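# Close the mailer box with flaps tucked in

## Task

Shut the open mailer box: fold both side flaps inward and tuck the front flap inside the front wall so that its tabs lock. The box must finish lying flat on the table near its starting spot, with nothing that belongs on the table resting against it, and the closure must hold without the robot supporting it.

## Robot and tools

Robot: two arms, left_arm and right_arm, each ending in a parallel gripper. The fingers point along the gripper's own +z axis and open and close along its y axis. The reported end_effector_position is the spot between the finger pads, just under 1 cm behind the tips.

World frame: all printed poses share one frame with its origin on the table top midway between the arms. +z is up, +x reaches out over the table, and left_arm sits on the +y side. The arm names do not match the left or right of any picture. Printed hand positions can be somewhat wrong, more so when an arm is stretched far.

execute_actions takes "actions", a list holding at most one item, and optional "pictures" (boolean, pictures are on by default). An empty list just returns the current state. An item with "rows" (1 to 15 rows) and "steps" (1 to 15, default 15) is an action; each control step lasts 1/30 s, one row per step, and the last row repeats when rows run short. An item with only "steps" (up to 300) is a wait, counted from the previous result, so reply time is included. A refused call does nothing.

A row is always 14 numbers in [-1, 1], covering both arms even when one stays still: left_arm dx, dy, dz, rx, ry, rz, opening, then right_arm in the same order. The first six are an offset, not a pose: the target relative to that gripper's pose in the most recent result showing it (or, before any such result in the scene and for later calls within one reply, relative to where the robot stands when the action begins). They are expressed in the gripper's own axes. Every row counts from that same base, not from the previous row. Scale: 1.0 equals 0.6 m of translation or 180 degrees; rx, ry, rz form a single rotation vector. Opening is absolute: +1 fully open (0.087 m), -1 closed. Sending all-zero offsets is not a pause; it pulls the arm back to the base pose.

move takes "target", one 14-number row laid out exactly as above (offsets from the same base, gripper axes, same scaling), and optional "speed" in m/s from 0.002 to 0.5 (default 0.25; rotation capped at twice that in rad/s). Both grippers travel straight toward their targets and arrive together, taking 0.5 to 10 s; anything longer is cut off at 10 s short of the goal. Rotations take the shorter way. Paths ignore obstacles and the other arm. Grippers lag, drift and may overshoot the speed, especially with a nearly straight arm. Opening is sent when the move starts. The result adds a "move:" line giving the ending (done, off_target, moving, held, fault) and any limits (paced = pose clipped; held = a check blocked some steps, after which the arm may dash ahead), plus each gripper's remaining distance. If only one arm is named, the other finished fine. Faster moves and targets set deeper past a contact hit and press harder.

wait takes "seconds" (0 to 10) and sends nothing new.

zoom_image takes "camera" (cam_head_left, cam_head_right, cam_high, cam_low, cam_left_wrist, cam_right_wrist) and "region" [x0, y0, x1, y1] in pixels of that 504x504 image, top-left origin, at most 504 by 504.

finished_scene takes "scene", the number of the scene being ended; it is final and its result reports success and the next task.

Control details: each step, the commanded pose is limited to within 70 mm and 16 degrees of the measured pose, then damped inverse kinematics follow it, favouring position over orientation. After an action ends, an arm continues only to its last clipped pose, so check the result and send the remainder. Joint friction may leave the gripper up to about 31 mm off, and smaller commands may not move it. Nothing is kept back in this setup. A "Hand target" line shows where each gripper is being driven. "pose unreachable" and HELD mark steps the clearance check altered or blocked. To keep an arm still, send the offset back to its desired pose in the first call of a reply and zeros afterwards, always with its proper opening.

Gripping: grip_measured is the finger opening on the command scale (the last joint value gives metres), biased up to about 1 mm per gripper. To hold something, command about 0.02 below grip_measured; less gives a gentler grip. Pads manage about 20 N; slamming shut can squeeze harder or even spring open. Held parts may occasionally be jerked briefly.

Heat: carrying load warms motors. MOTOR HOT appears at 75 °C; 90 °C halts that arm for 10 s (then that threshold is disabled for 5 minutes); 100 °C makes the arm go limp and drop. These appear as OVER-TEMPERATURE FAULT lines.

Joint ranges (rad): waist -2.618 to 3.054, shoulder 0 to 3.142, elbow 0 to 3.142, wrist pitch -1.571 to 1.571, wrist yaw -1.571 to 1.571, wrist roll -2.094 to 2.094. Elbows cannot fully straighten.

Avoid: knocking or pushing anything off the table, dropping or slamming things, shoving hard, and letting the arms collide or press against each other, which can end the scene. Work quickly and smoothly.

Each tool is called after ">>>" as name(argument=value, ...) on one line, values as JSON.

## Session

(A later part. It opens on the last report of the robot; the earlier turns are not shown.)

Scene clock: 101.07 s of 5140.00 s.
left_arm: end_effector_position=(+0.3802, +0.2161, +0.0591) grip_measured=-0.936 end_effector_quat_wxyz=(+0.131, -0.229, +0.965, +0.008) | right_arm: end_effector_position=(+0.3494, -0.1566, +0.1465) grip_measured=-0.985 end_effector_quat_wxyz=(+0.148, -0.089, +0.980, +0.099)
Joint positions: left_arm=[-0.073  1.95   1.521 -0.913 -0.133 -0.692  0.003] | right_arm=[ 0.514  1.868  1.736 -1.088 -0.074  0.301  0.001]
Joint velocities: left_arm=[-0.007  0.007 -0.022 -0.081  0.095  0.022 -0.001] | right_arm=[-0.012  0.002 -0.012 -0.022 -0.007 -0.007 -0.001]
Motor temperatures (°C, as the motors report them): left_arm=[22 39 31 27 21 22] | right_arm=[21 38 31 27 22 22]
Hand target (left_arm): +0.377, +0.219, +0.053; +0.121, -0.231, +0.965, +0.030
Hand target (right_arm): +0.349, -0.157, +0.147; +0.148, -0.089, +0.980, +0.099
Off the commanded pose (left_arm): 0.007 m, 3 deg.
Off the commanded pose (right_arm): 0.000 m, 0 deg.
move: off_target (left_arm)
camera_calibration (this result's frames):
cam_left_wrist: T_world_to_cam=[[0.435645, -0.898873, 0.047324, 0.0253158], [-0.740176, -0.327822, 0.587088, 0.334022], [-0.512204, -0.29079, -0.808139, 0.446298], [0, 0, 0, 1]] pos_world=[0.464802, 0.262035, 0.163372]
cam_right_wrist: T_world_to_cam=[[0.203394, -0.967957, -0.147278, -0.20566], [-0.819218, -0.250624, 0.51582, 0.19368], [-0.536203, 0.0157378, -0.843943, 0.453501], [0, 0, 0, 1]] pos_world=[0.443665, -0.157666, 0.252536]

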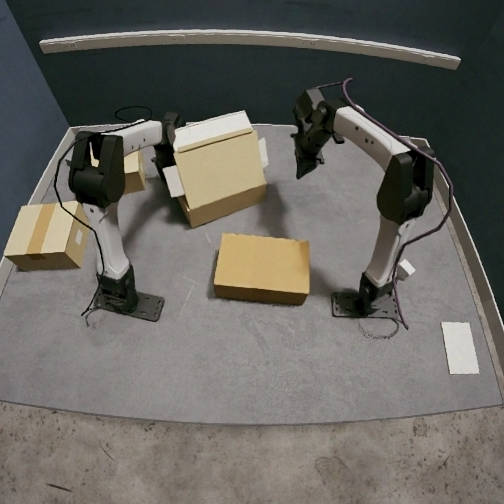

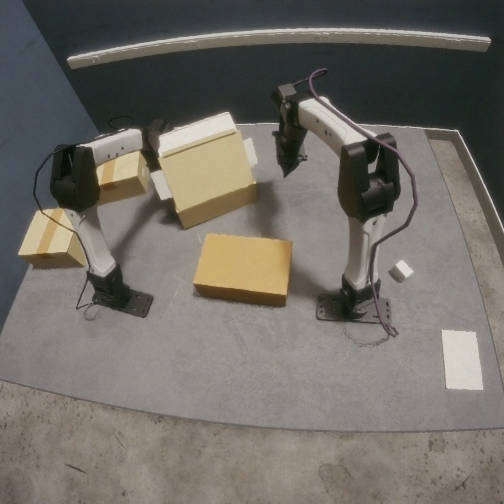

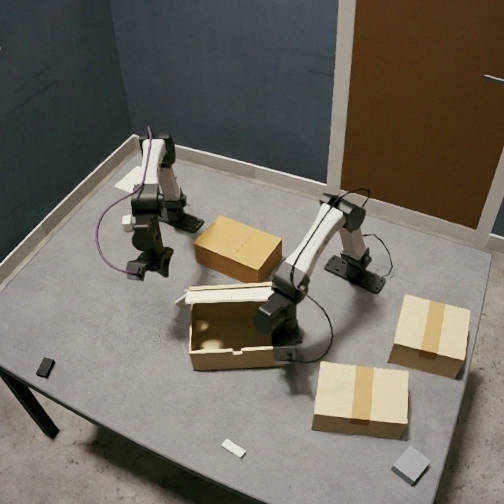

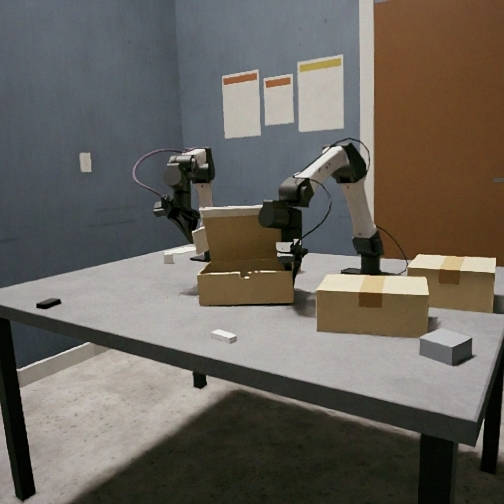

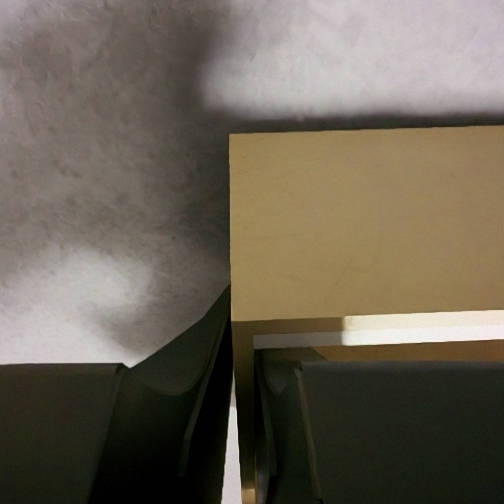

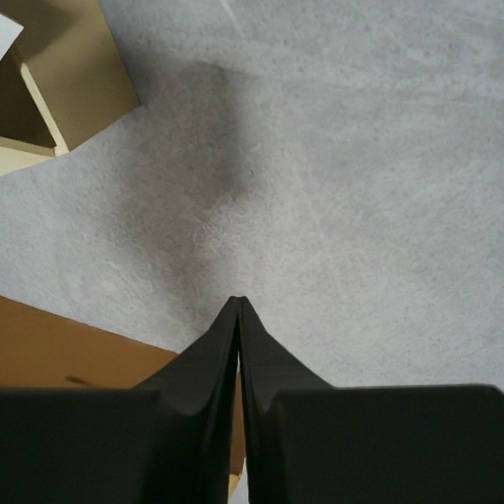

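>>> move(target=[-0.03,-0.127,0.005,0.033,-0.04,0.123,-0.96, 0.05,-0.1,-0.05,0,0,0,-1], speed=0.05)

Scene clock: 109.30 s of 5140.00 s.
left_arm: end_effector_position=(+0.4275, +0.1603, +0.0709) grip_measured=-0.940 end_effector_quat_wxyz=(+0.199, -0.044, +0.979, -0.009) | right_arm: end_effector_position=(+0.3302, -0.2205, +0.1527) grip_measured=-0.985 end_effector_quat_wxyz=(+0.150, -0.086, +0.980, +0.098)
Joint positions: left_arm=[-0.191  2.065  1.712 -0.841 -0.137 -0.422  0.003] | right_arm=[ 0.369  1.703  1.56  -1.087 -0.119  0.169  0.001]
Joint velocities: left_arm=[-0.002 -0.017 -0.012 -0.022  0.037 -0.095  0.   ] | right_arm=[-0.012 -0.007  0.007 -0.007 -0.022 -0.007 -0.   ]
Motor temperatures (°C, as the motors report them): left_arm=[22 39 32 27 21 22] | right_arm=[21 38 31 27 22 22]
Hand target (left_arm): +0.431, +0.157, +0.064; +0.198, -0.031, +0.980, -0.003
Hand target (right_arm): +0.324, -0.224, +0.155; +0.148, -0.088, +0.980, +0.100
Off the commanded pose (left_arm): 0.008 m, 2 deg.
Off the commanded pose (right_arm): 0.007 m, 0 deg.
After step 90, 0.77 s passed at rest.
move: done
camera_calibration (this result's frames):
cam_left_wrist: T_world_to_cam=[[0.0739869, -0.996613, 0.0358966, 0.12507], [-0.881503, -0.0485241, 0.469679, 0.367802], [-0.466346, -0.066393, -0.882107, 0.413489], [0, 0, 0, 1]] pos_world=[0.507793, 0.169946, 0.187503]
cam_right_wrist: T_world_to_cam=[[0.198588, -0.969261, -0.145246, -0.261722], [-0.822043, -0.245422, 0.513823, 0.161117], [-0.533675, 0.0173592, -0.845512, 0.449228], [0, 0, 0, 1]] pos_world=[0.424161, -0.221933, 0.259028]

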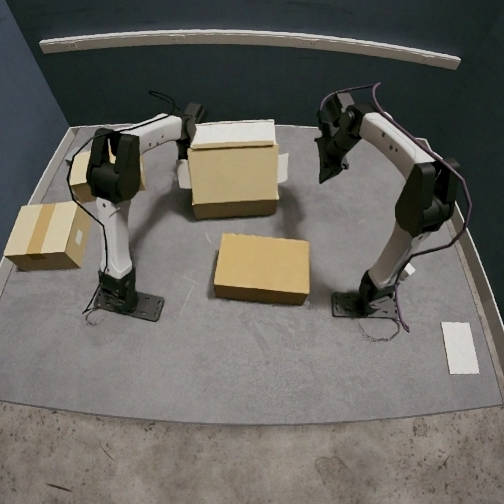

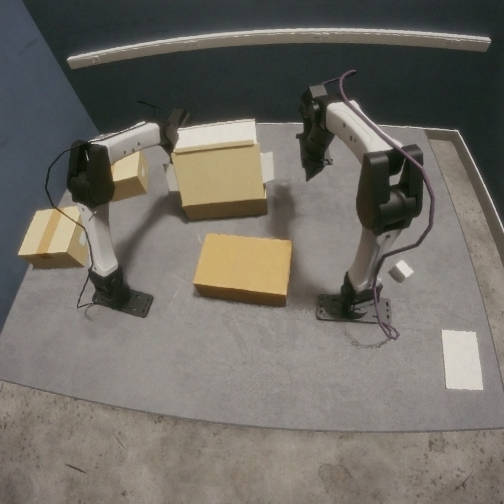

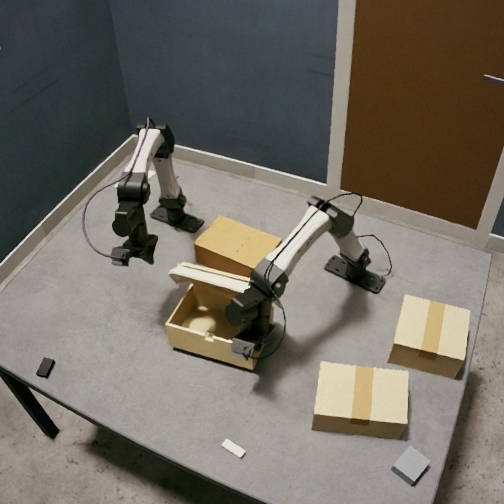

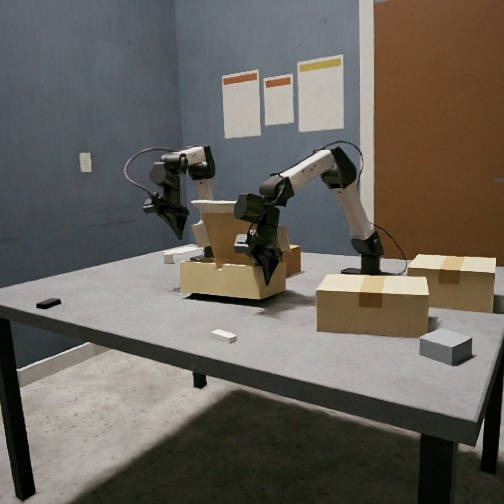

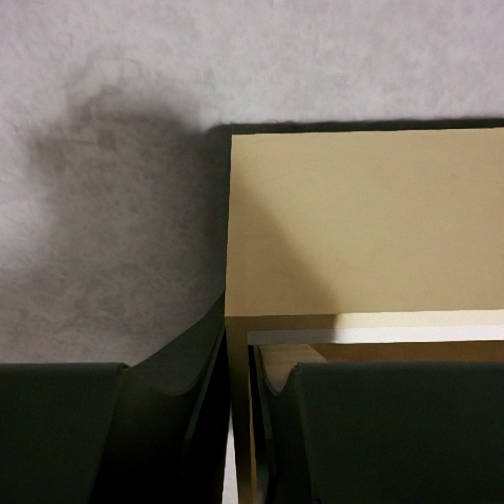

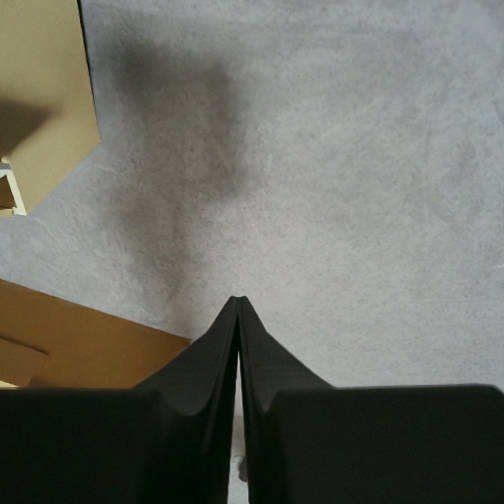

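>>> move(target=[0.058,-0.037,0.022,0,0,0,-0.96, 0,0,0,0,0,0,-1], speed=0.04)

Scene clock: 112.87 s of 5140.00 s.
left_arm: end_effector_position=(+0.4066, +0.1373, +0.0583) grip_measured=-0.940 end_effector_quat_wxyz=(+0.200, -0.042, +0.979, -0.014) | right_arm: end_effector_position=(+0.3302, -0.2205, +0.1527) grip_measured=-0.985 end_effector_quat_wxyz=(+0.150, -0.087, +0.980, +0.098)
Joint positions: left_arm=[-0.257  2.026  1.604 -0.773 -0.153 -0.482  0.003] | right_arm=[ 0.369  1.703  1.56  -1.087 -0.119  0.167  0.001]
Joint velocities: left_arm=[ 0.012 -0.022 -0.022 -0.037  0.022  0.022  0.   ] | right_arm=[ 0.017 -0.007 -0.007 -0.007  0.051  0.022 -0.   ]
Motor temperatures (°C, as the motors report them): left_arm=[22 39 32 27 21 22] | right_arm=[21 38 31 27 22 22]
Hand target (left_arm): +0.403, +0.135, +0.046; +0.197, -0.044, +0.979, -0.009
Hand target (right_arm): +0.330, -0.221, +0.153; +0.150, -0.086, +0.980, +0.098
Off the commanded pose (left_arm): 0.013 m, 1 deg.
Off the commanded pose (right_arm): 0.000 m, 0 deg.
move: off_target (left_arm)
camera_calibration (this result's frames):
cam_left_wrist: T_world_to_cam=[[0.0681043, -0.99666, 0.0450601, 0.106007], [-0.883449, -0.0392601, 0.46688, 0.353897], [-0.463552, -0.0716048, -0.883172, 0.390689], [0, 0, 0, 1]] pos_world=[0.486536, 0.147522, 0.175041]
cam_right_wrist: T_world_to_cam=[[0.200234, -0.968887, -0.145477, -0.262079], [-0.821682, -0.246939, 0.513673, 0.160667], [-0.533616, 0.0166809, -0.845563, 0.449054], [0, 0, 0, 1]] pos_world=[0.424116, -0.221741, 0.259047]

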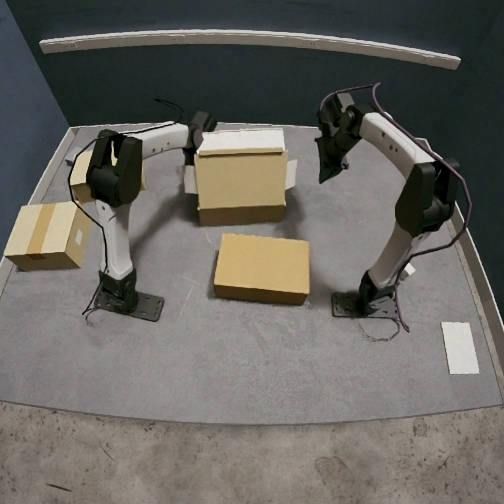

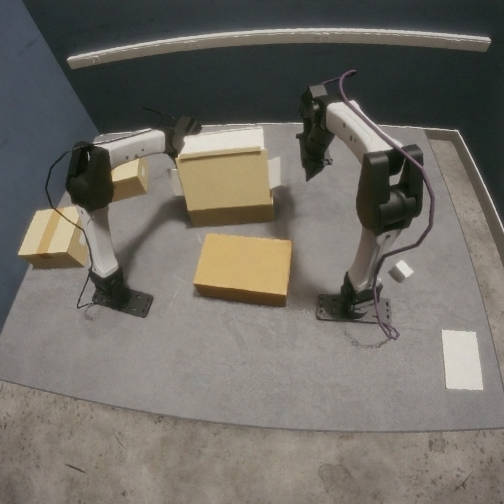

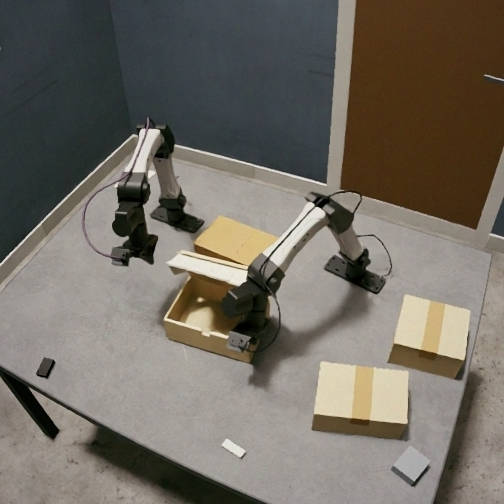

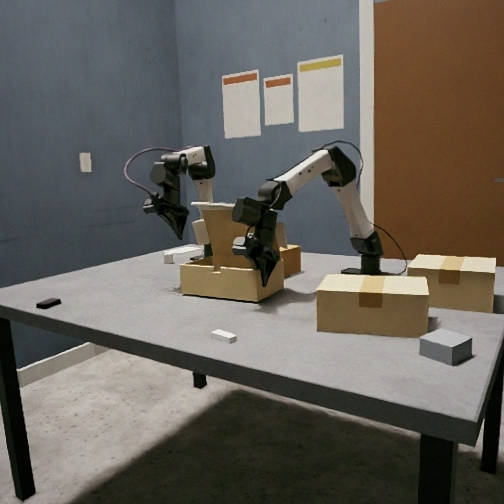

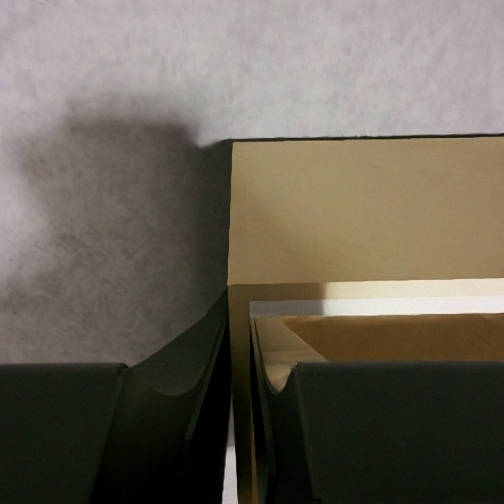

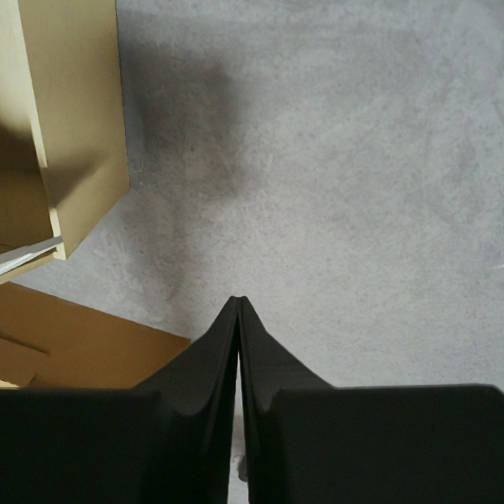

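>>> move(target=[0,0,0,0,0,0,-0.96, 0.08,0.107,-0.043,-0.25,0,0,-1], speed=0.12)

Scene clock: 120.13 s of 5140.00 s.
left_arm: end_effector_position=(+0.4066, +0.1373, +0.0590) grip_measured=-0.940 end_effector_quat_wxyz=(+0.201, -0.042, +0.979, -0.014) | right_arm: end_effector_position=(+0.2664, -0.1679, +0.1695) grip_measured=-0.985 end_effector_quat_wxyz=(+0.095, -0.131, +0.871, +0.463)
Joint positions: left_arm=[-0.257  2.025  1.604 -0.773 -0.153 -0.482  0.003] | right_arm=[ 0.216  1.575  1.221 -0.895 -0.948  0.038  0.001]
Joint velocities: left_arm=[-0.012 -0.002 -0.022  0.051 -0.037 -0.007 -0.001] | right_arm=[-0.012 -0.007  0.012  0.051 -0.037  0.037 -0.001]
Motor temperatures (°C, as the motors report them): left_arm=[22 40 32 27 21 22] | right_arm=[21 37 31 27 22 22]
Hand target (left_arm): +0.407, +0.137, +0.058; +0.200, -0.042, +0.979, -0.014
Hand target (right_arm): +0.266, -0.170, +0.172; +0.109, -0.138, +0.867, +0.467
Off the commanded pose (left_arm): 0.001 m, 0 deg.
Off the commanded pose (right_arm): 0.005 m, 1 deg.
After step 90, 0.53 s passed at rest.
move: done
camera_calibration (this result's frames):
cam_left_wrist: T_world_to_cam=[[0.0675584, -0.996657, 0.0459449, 0.106092], [-0.884049, -0.038452, 0.465809, 0.353712], [-0.462485, -0.0720869, -0.883692, 0.391028], [0, 0, 0, 1]] pos_world=[0.486376, 0.147527, 0.175912]
cam_right_wrist: T_world_to_cam=[[0.321489, -0.552658, -0.768904, -0.0526402], [-0.650538, -0.718953, 0.244757, 0.0334063], [-0.688073, 0.421515, -0.590661, 0.494218], [0, 0, 0, 1]] pos_world=[0.378713, -0.213395, 0.243264]

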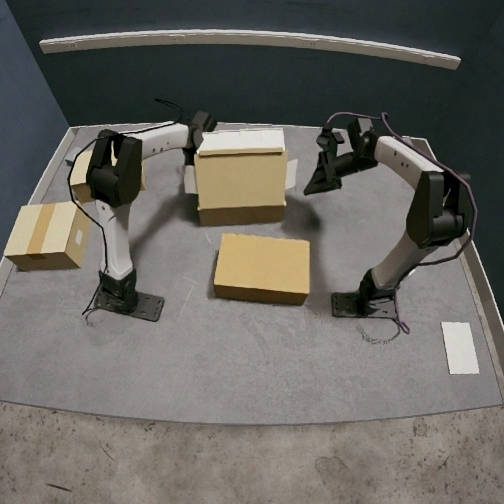

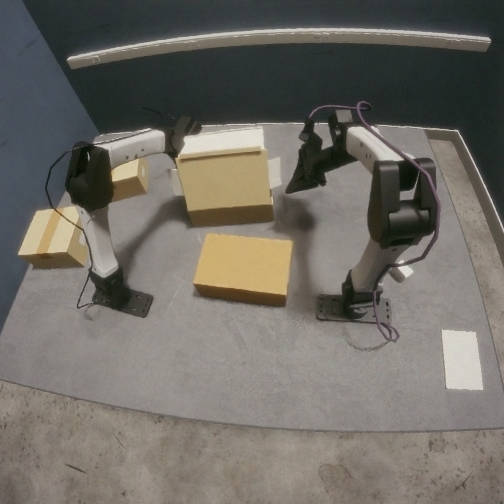

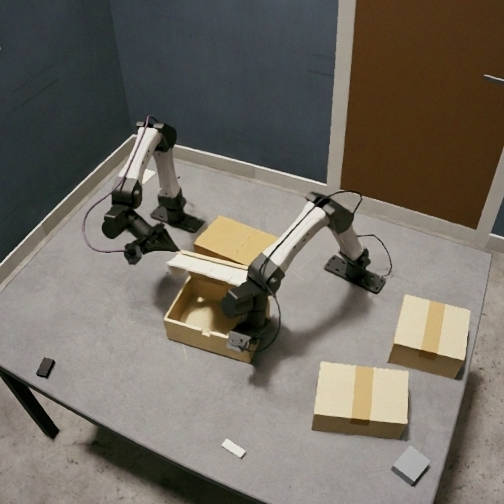

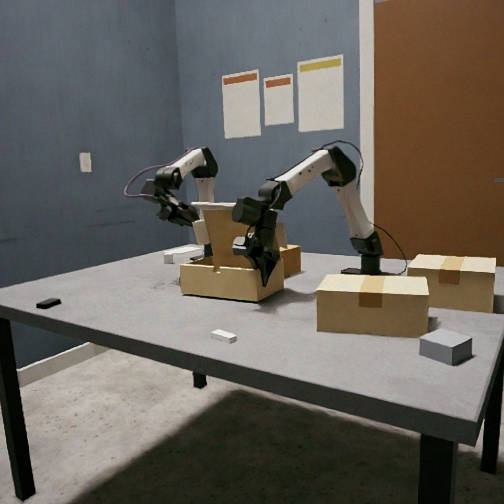

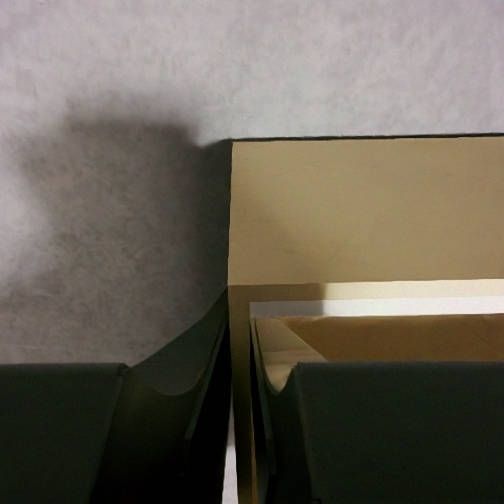

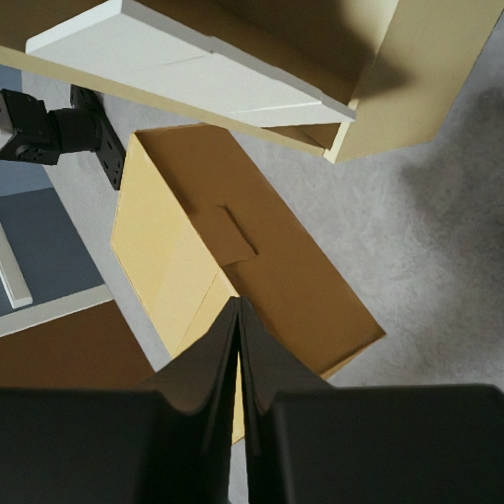

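>>> move(target=[0,0,0,0,0,0,-0.96, -0.007,0.027,0.042,0,0,0,-1], speed=0.08)

>>> move(target=[0,0,0,0,0,0,-0.96, -0.118,-0.04,0.006,0,0,0,-1], speed=0.06)

Scene clock: 123.83 s of 5140.00 s.
left_arm: end_effector_position=(+0.4066, +0.1373, +0.0590) grip_measured=-0.940 end_effector_quat_wxyz=(+0.201, -0.042, +0.979, -0.014) | right_arm: end_effector_position=(+0.2672, -0.1394, +0.1728) grip_measured=-0.985 end_effector_quat_wxyz=(+0.094, -0.134, +0.871, +0.464)
Joint positions: left_arm=[-0.257  2.025  1.604 -0.773 -0.153 -0.482  0.003] | right_arm=[ 0.308  1.575  1.221 -0.784 -0.918  0.174  0.001]
Joint velocities: left_arm=[-0.012 -0.007  0.012 -0.007 -0.037  0.007 -0.001] | right_arm=[-0.002 -0.002 -0.017  0.066  0.022 -0.051  0.001]
Motor temperatures (°C, as the motors report them): left_arm=[22 40 32 27 21 22] | right_arm=[21 37 31 27 22 22]
Hand target (left_arm): +0.407, +0.137, +0.059; +0.201, -0.042, +0.979, -0.014
Hand target (right_arm): +0.266, -0.138, +0.169; +0.094, -0.132, +0.872, +0.462
Off the commanded pose (left_arm): 0.000 m, 0 deg.
Off the commanded pose (right_arm): 0.004 m, 0 deg.
move: done
camera_calibration (this result's frames):
cam_left_wrist: T_world_to_cam=[[0.0675584, -0.996657, 0.0459449, 0.106092], [-0.884049, -0.038452, 0.465809, 0.353712], [-0.462485, -0.0720869, -0.883692, 0.391028], [0, 0, 0, 1]] pos_world=[0.486376, 0.147527, 0.175912]
cam_right_wrist: T_world_to_cam=[[0.325428, -0.549222, -0.769709, -0.035073], [-0.646673, -0.72316, 0.242598, 0.0523831], [-0.689863, 0.418802, -0.590503, 0.484771], [0, 0, 0, 1]] pos_world=[0.379714, -0.184405, 0.246555]

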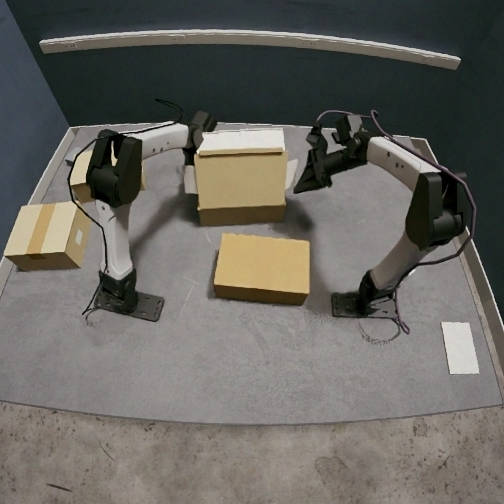

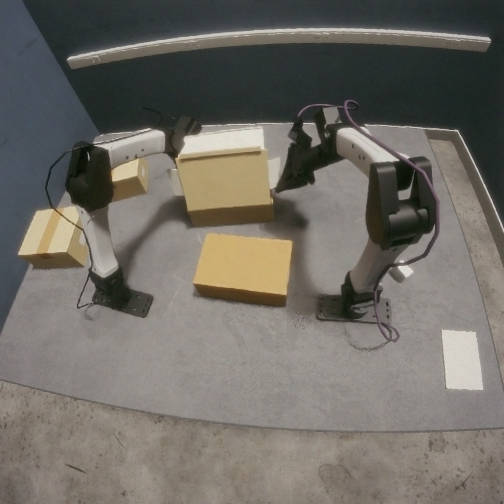

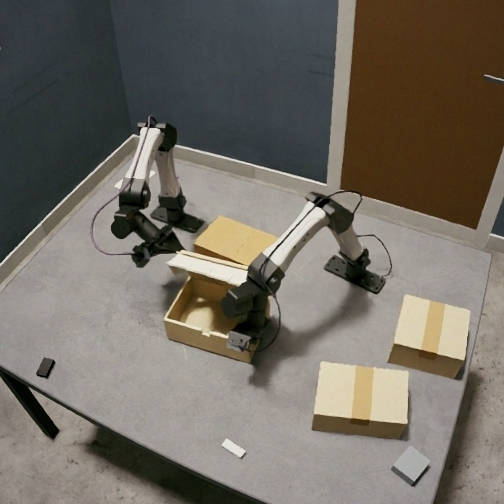

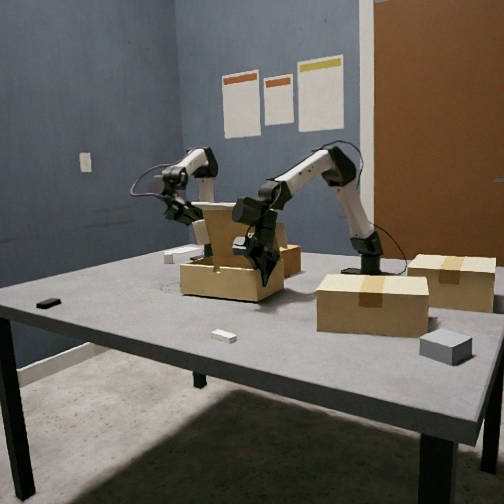

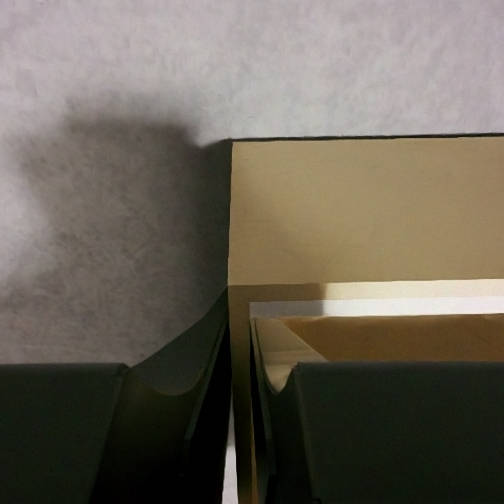

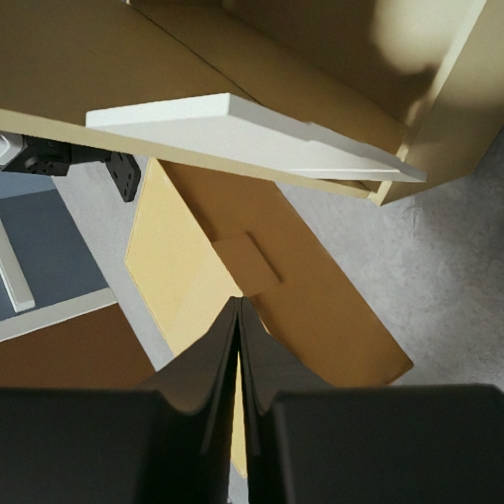

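Scene clock: 125.37 s of 5140.00 s.
left_arm: end_effector_position=(+0.4068, +0.1379, +0.0590) grip_measured=-0.939 end_effector_quat_wxyz=(+0.201, -0.047, +0.978, -0.014) | right_arm: end_effector_position=(+0.3342, -0.1382, +0.1724) grip_measured=-0.985 end_effector_quat_wxyz=(+0.087, -0.130, +0.872, +0.464)
Joint positions: left_arm=[-0.256  2.025  1.604 -0.774 -0.155 -0.491  0.003] | right_arm=[ 0.263  1.847  1.538 -0.9   -0.936  0.107  0.001]
Joint velocities: left_arm=[-0.007 -0.007 -0.022 -0.007 -0.051  0.007  0.   ] | right_arm=[-0.007 -0.002 -0.007 -0.051  0.007  0.007 -0.   ]
Motor temperatures (°C, as the motors report them): left_arm=[22 41 32 27 21 22] | right_arm=[21 36 31 27 22 22]
Hand target (left_arm): +0.407, +0.137, +0.059; +0.201, -0.042, +0.979, -0.014
Hand target (right_arm): +0.342, -0.139, +0.173; +0.095, -0.134, +0.870, +0.464
Off the commanded pose (left_arm): 0.001 m, 1 deg.
Off the commanded pose (right_arm): 0.008 m, 1 deg.
move: done
camera_calibration (this result's frames):
cam_left_wrist: T_world_to_cam=[[0.0785279, -0.995776, 0.0475779, 0.102048], [-0.883388, -0.047388, 0.466241, 0.354847], [-0.462017, -0.0786426, -0.883377, 0.391821], [0, 0, 0, 1]] pos_world=[0.486482, 0.149246, 0.175827]
cam_right_wrist: T_world_to_cam=[[0.311977, -0.551535, -0.773615, -0.0517208], [-0.642877, -0.722085, 0.255544, 0.0932739], [-0.699557, 0.417615, -0.579843, 0.531483], [0, 0, 0, 1]] pos_world=[0.447902, -0.18313, 0.244329]

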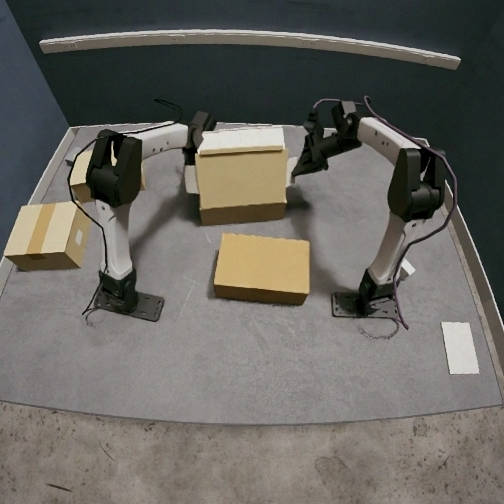

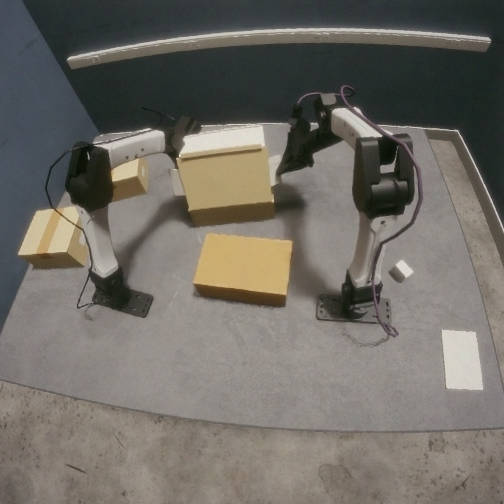

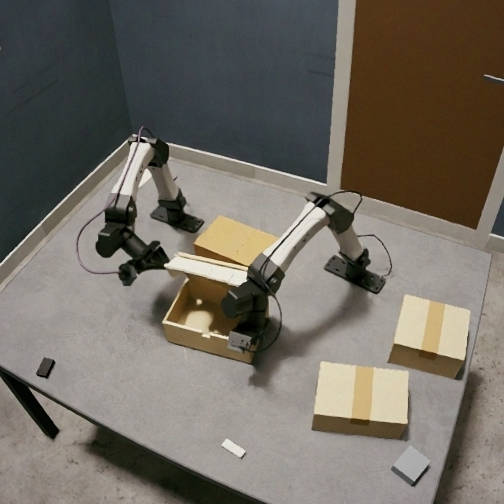

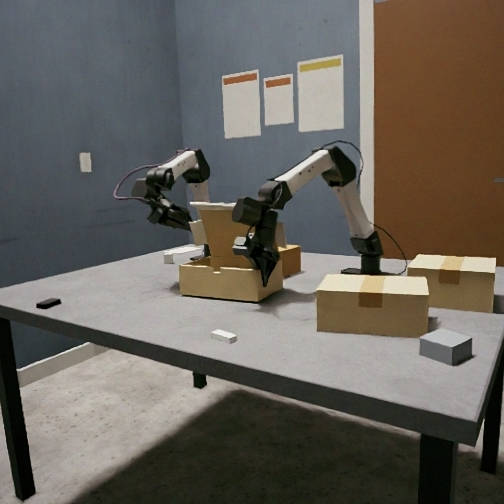

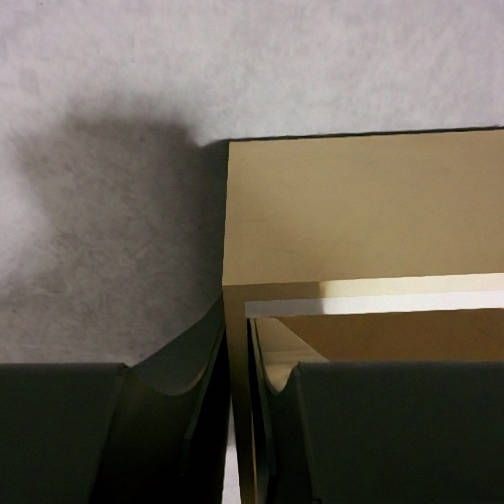

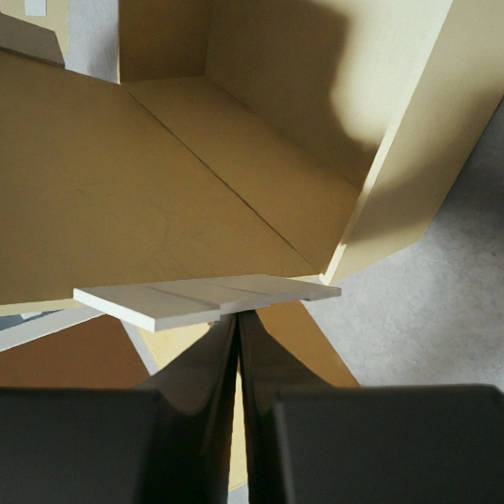

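>>> move(target=[0,0,0,0,0,0,-0.96, -0.037,0.008,0.03,0,0,0,-1], speed=0.04)

>>> move(target=[0,0,0,0,0,0,-0.96, -0.012,0.045,0.07,0,0,0,-1], speed=0.04)

Scene clock: 129.63 s of 5140.00 s.
left_arm: end_effector_position=(+0.4082, +0.1416, +0.0590) grip_measured=-0.939 end_effector_quat_wxyz=(+0.201, -0.057, +0.978, -0.012) | right_arm: end_effector_position=(+0.3464, -0.1258, +0.1704) grip_measured=-0.985 end_effector_quat_wxyz=(+0.077, -0.123, +0.875, +0.462)
Joint positions: left_arm=[-0.248  2.025  1.604 -0.776 -0.159 -0.502  0.003] | right_arm=[ 0.289  1.91   1.613 -0.902 -0.923  0.152  0.001]
Joint velocities: left_arm=[-0.002  0.012 -0.027  0.095 -0.051  0.066  0.   ] | right_arm=[ 0.022  0.002 -0.002 -0.007 -0.022  0.007 -0.001]
Motor temperatures (°C, as the motors report them): left_arm=[22 41 33 27 21 22] | right_arm=[21 36 31 27 22 22]
Hand target (left_arm): +0.407, +0.138, +0.059; +0.201, -0.048, +0.978, -0.014
Hand target (right_arm): +0.354, -0.118, +0.172; +0.086, -0.130, +0.872, +0.464
Off the commanded pose (left_arm): 0.004 m, 1 deg.
Off the commanded pose (right_arm): 0.012 m, 1 deg.
After step 90, 0.27 s passed at rest.
move: off_target (right_arm)
camera_calibration (this result's frames):
cam_left_wrist: T_world_to_cam=[[0.0980357, -0.994029, 0.0479197, 0.0974327], [-0.88229, -0.0645383, 0.46626, 0.358272], [-0.460383, -0.0879893, -0.883349, 0.39339], [0, 0, 0, 1]] pos_world=[0.487658, 0.154587, 0.175783]
cam_right_wrist: T_world_to_cam=[[0.290693, -0.559269, -0.776347, -0.0433396], [-0.639757, -0.716951, 0.276933, 0.106447], [-0.711483, 0.416172, -0.566209, 0.535304], [0, 0, 0, 1]] pos_world=[0.461559, -0.1707, 0.239969]

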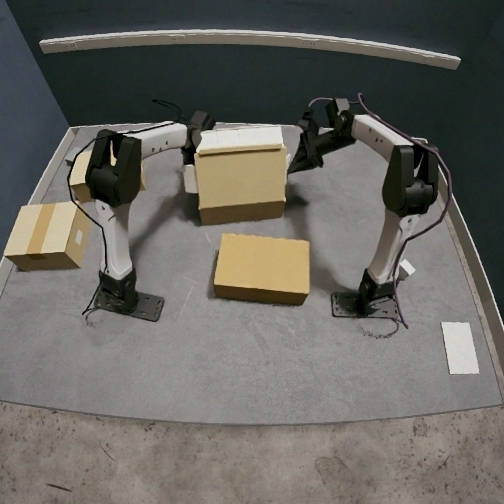

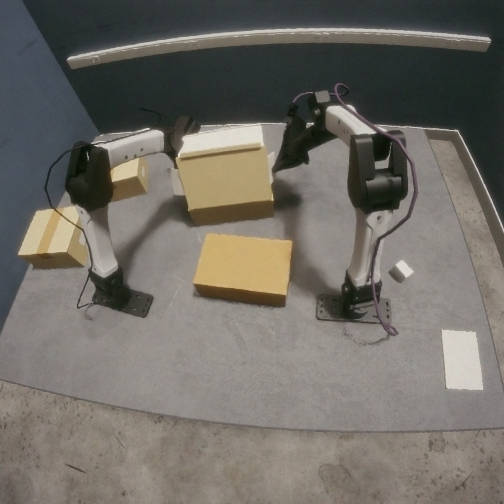

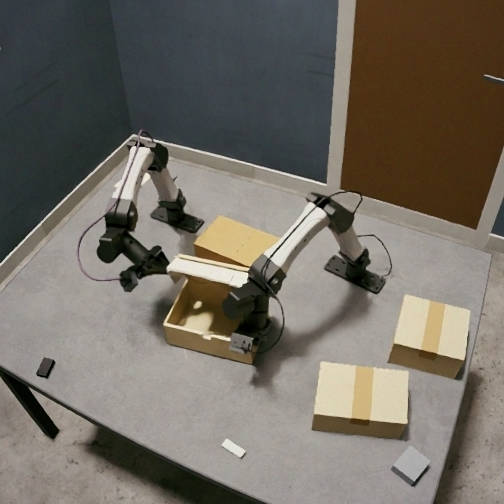

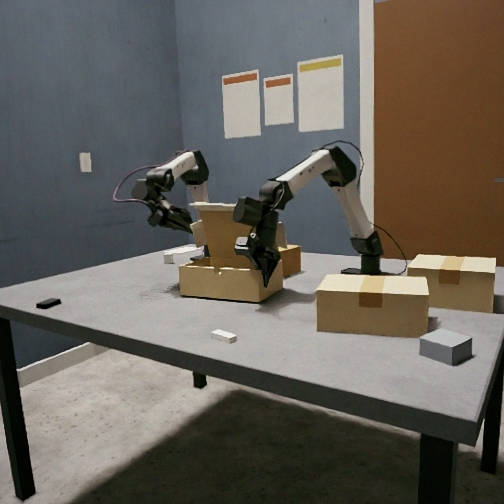

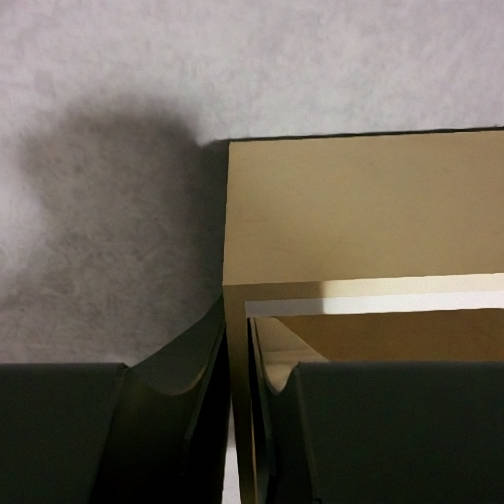

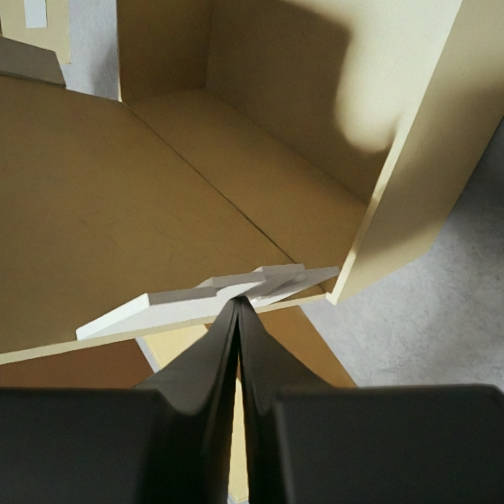

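Scene clock: 131.40 s of 5140.00 s.
left_arm: end_effector_position=(+0.4097, +0.1489, +0.0587) grip_measured=-0.940 end_effector_quat_wxyz=(+0.198, -0.059, +0.978, -0.010) | right_arm: end_effector_position=(+0.3466, -0.0894, +0.1652) grip_measured=-0.985 end_effector_quat_wxyz=(+0.078, -0.114, +0.885, +0.445)
Joint positions: left_arm=[-0.231  2.025  1.604 -0.78  -0.156 -0.49   0.003] | right_arm=[ 0.388  1.92   1.613 -0.789 -0.842  0.303  0.001]
Joint velocities: left_arm=[-0.002 -0.012  0.012  0.007  0.022  0.022  0.   ] | right_arm=[-0.017 -0.012  0.002  0.022 -0.081  0.007 -0.001]
Motor temperatures (°C, as the motors report them): left_arm=[22 41 33 27 21 22] | right_arm=[21 36 31 27 22 22]
Hand target (left_arm): +0.408, +0.142, +0.059; +0.201, -0.057, +0.978, -0.012
Hand target (right_arm): +0.346, -0.077, +0.169; +0.076, -0.123, +0.876, +0.461
Off the commanded pose (left_arm): 0.007 m, 0 deg.
Off the commanded pose (right_arm): 0.015 m, 2 deg.
move: off_target (right_arm)
camera_calibration (this result's frames):
cam_left_wrist: T_world_to_cam=[[0.102448, -0.993804, 0.0431153, 0.102906], [-0.879568, -0.0702567, 0.470558, 0.359662], [-0.464613, -0.0861304, -0.881315, 0.395771], [0, 0, 0, 1]] pos_world=[0.489685, 0.161625, 0.175121]
cam_right_wrist: T_world_to_cam=[[0.275336, -0.593739, -0.756085, -0.0281626], [-0.654078, -0.692083, 0.30529, 0.136673], [-0.704537, 0.410482, -0.578907, 0.516545], [0, 0, 0, 1]] pos_world=[0.461074, -0.134164, 0.236013]

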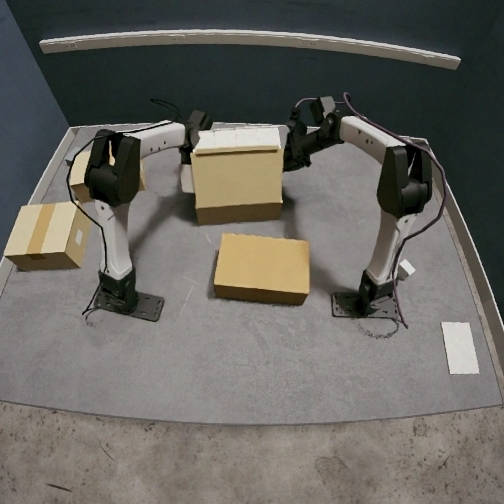

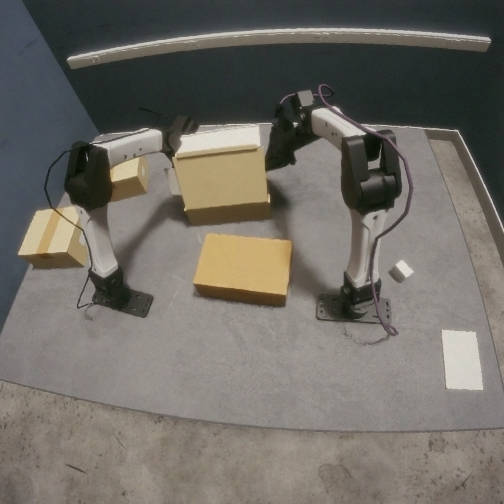

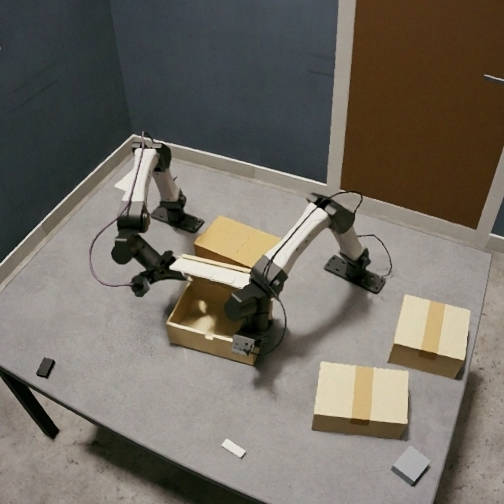

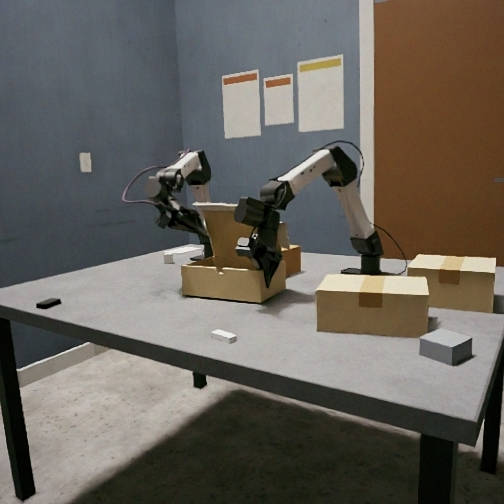

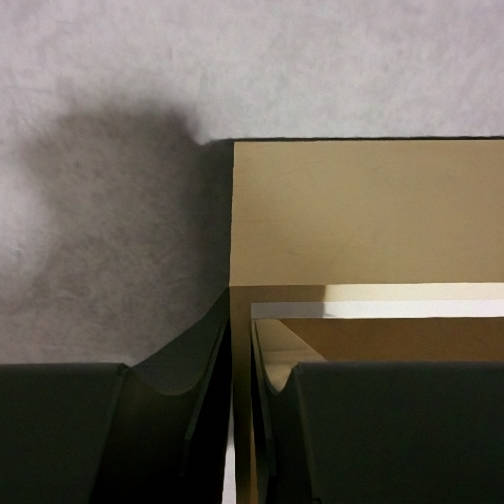

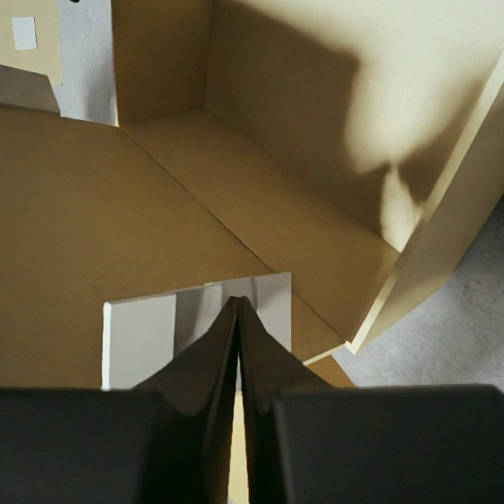

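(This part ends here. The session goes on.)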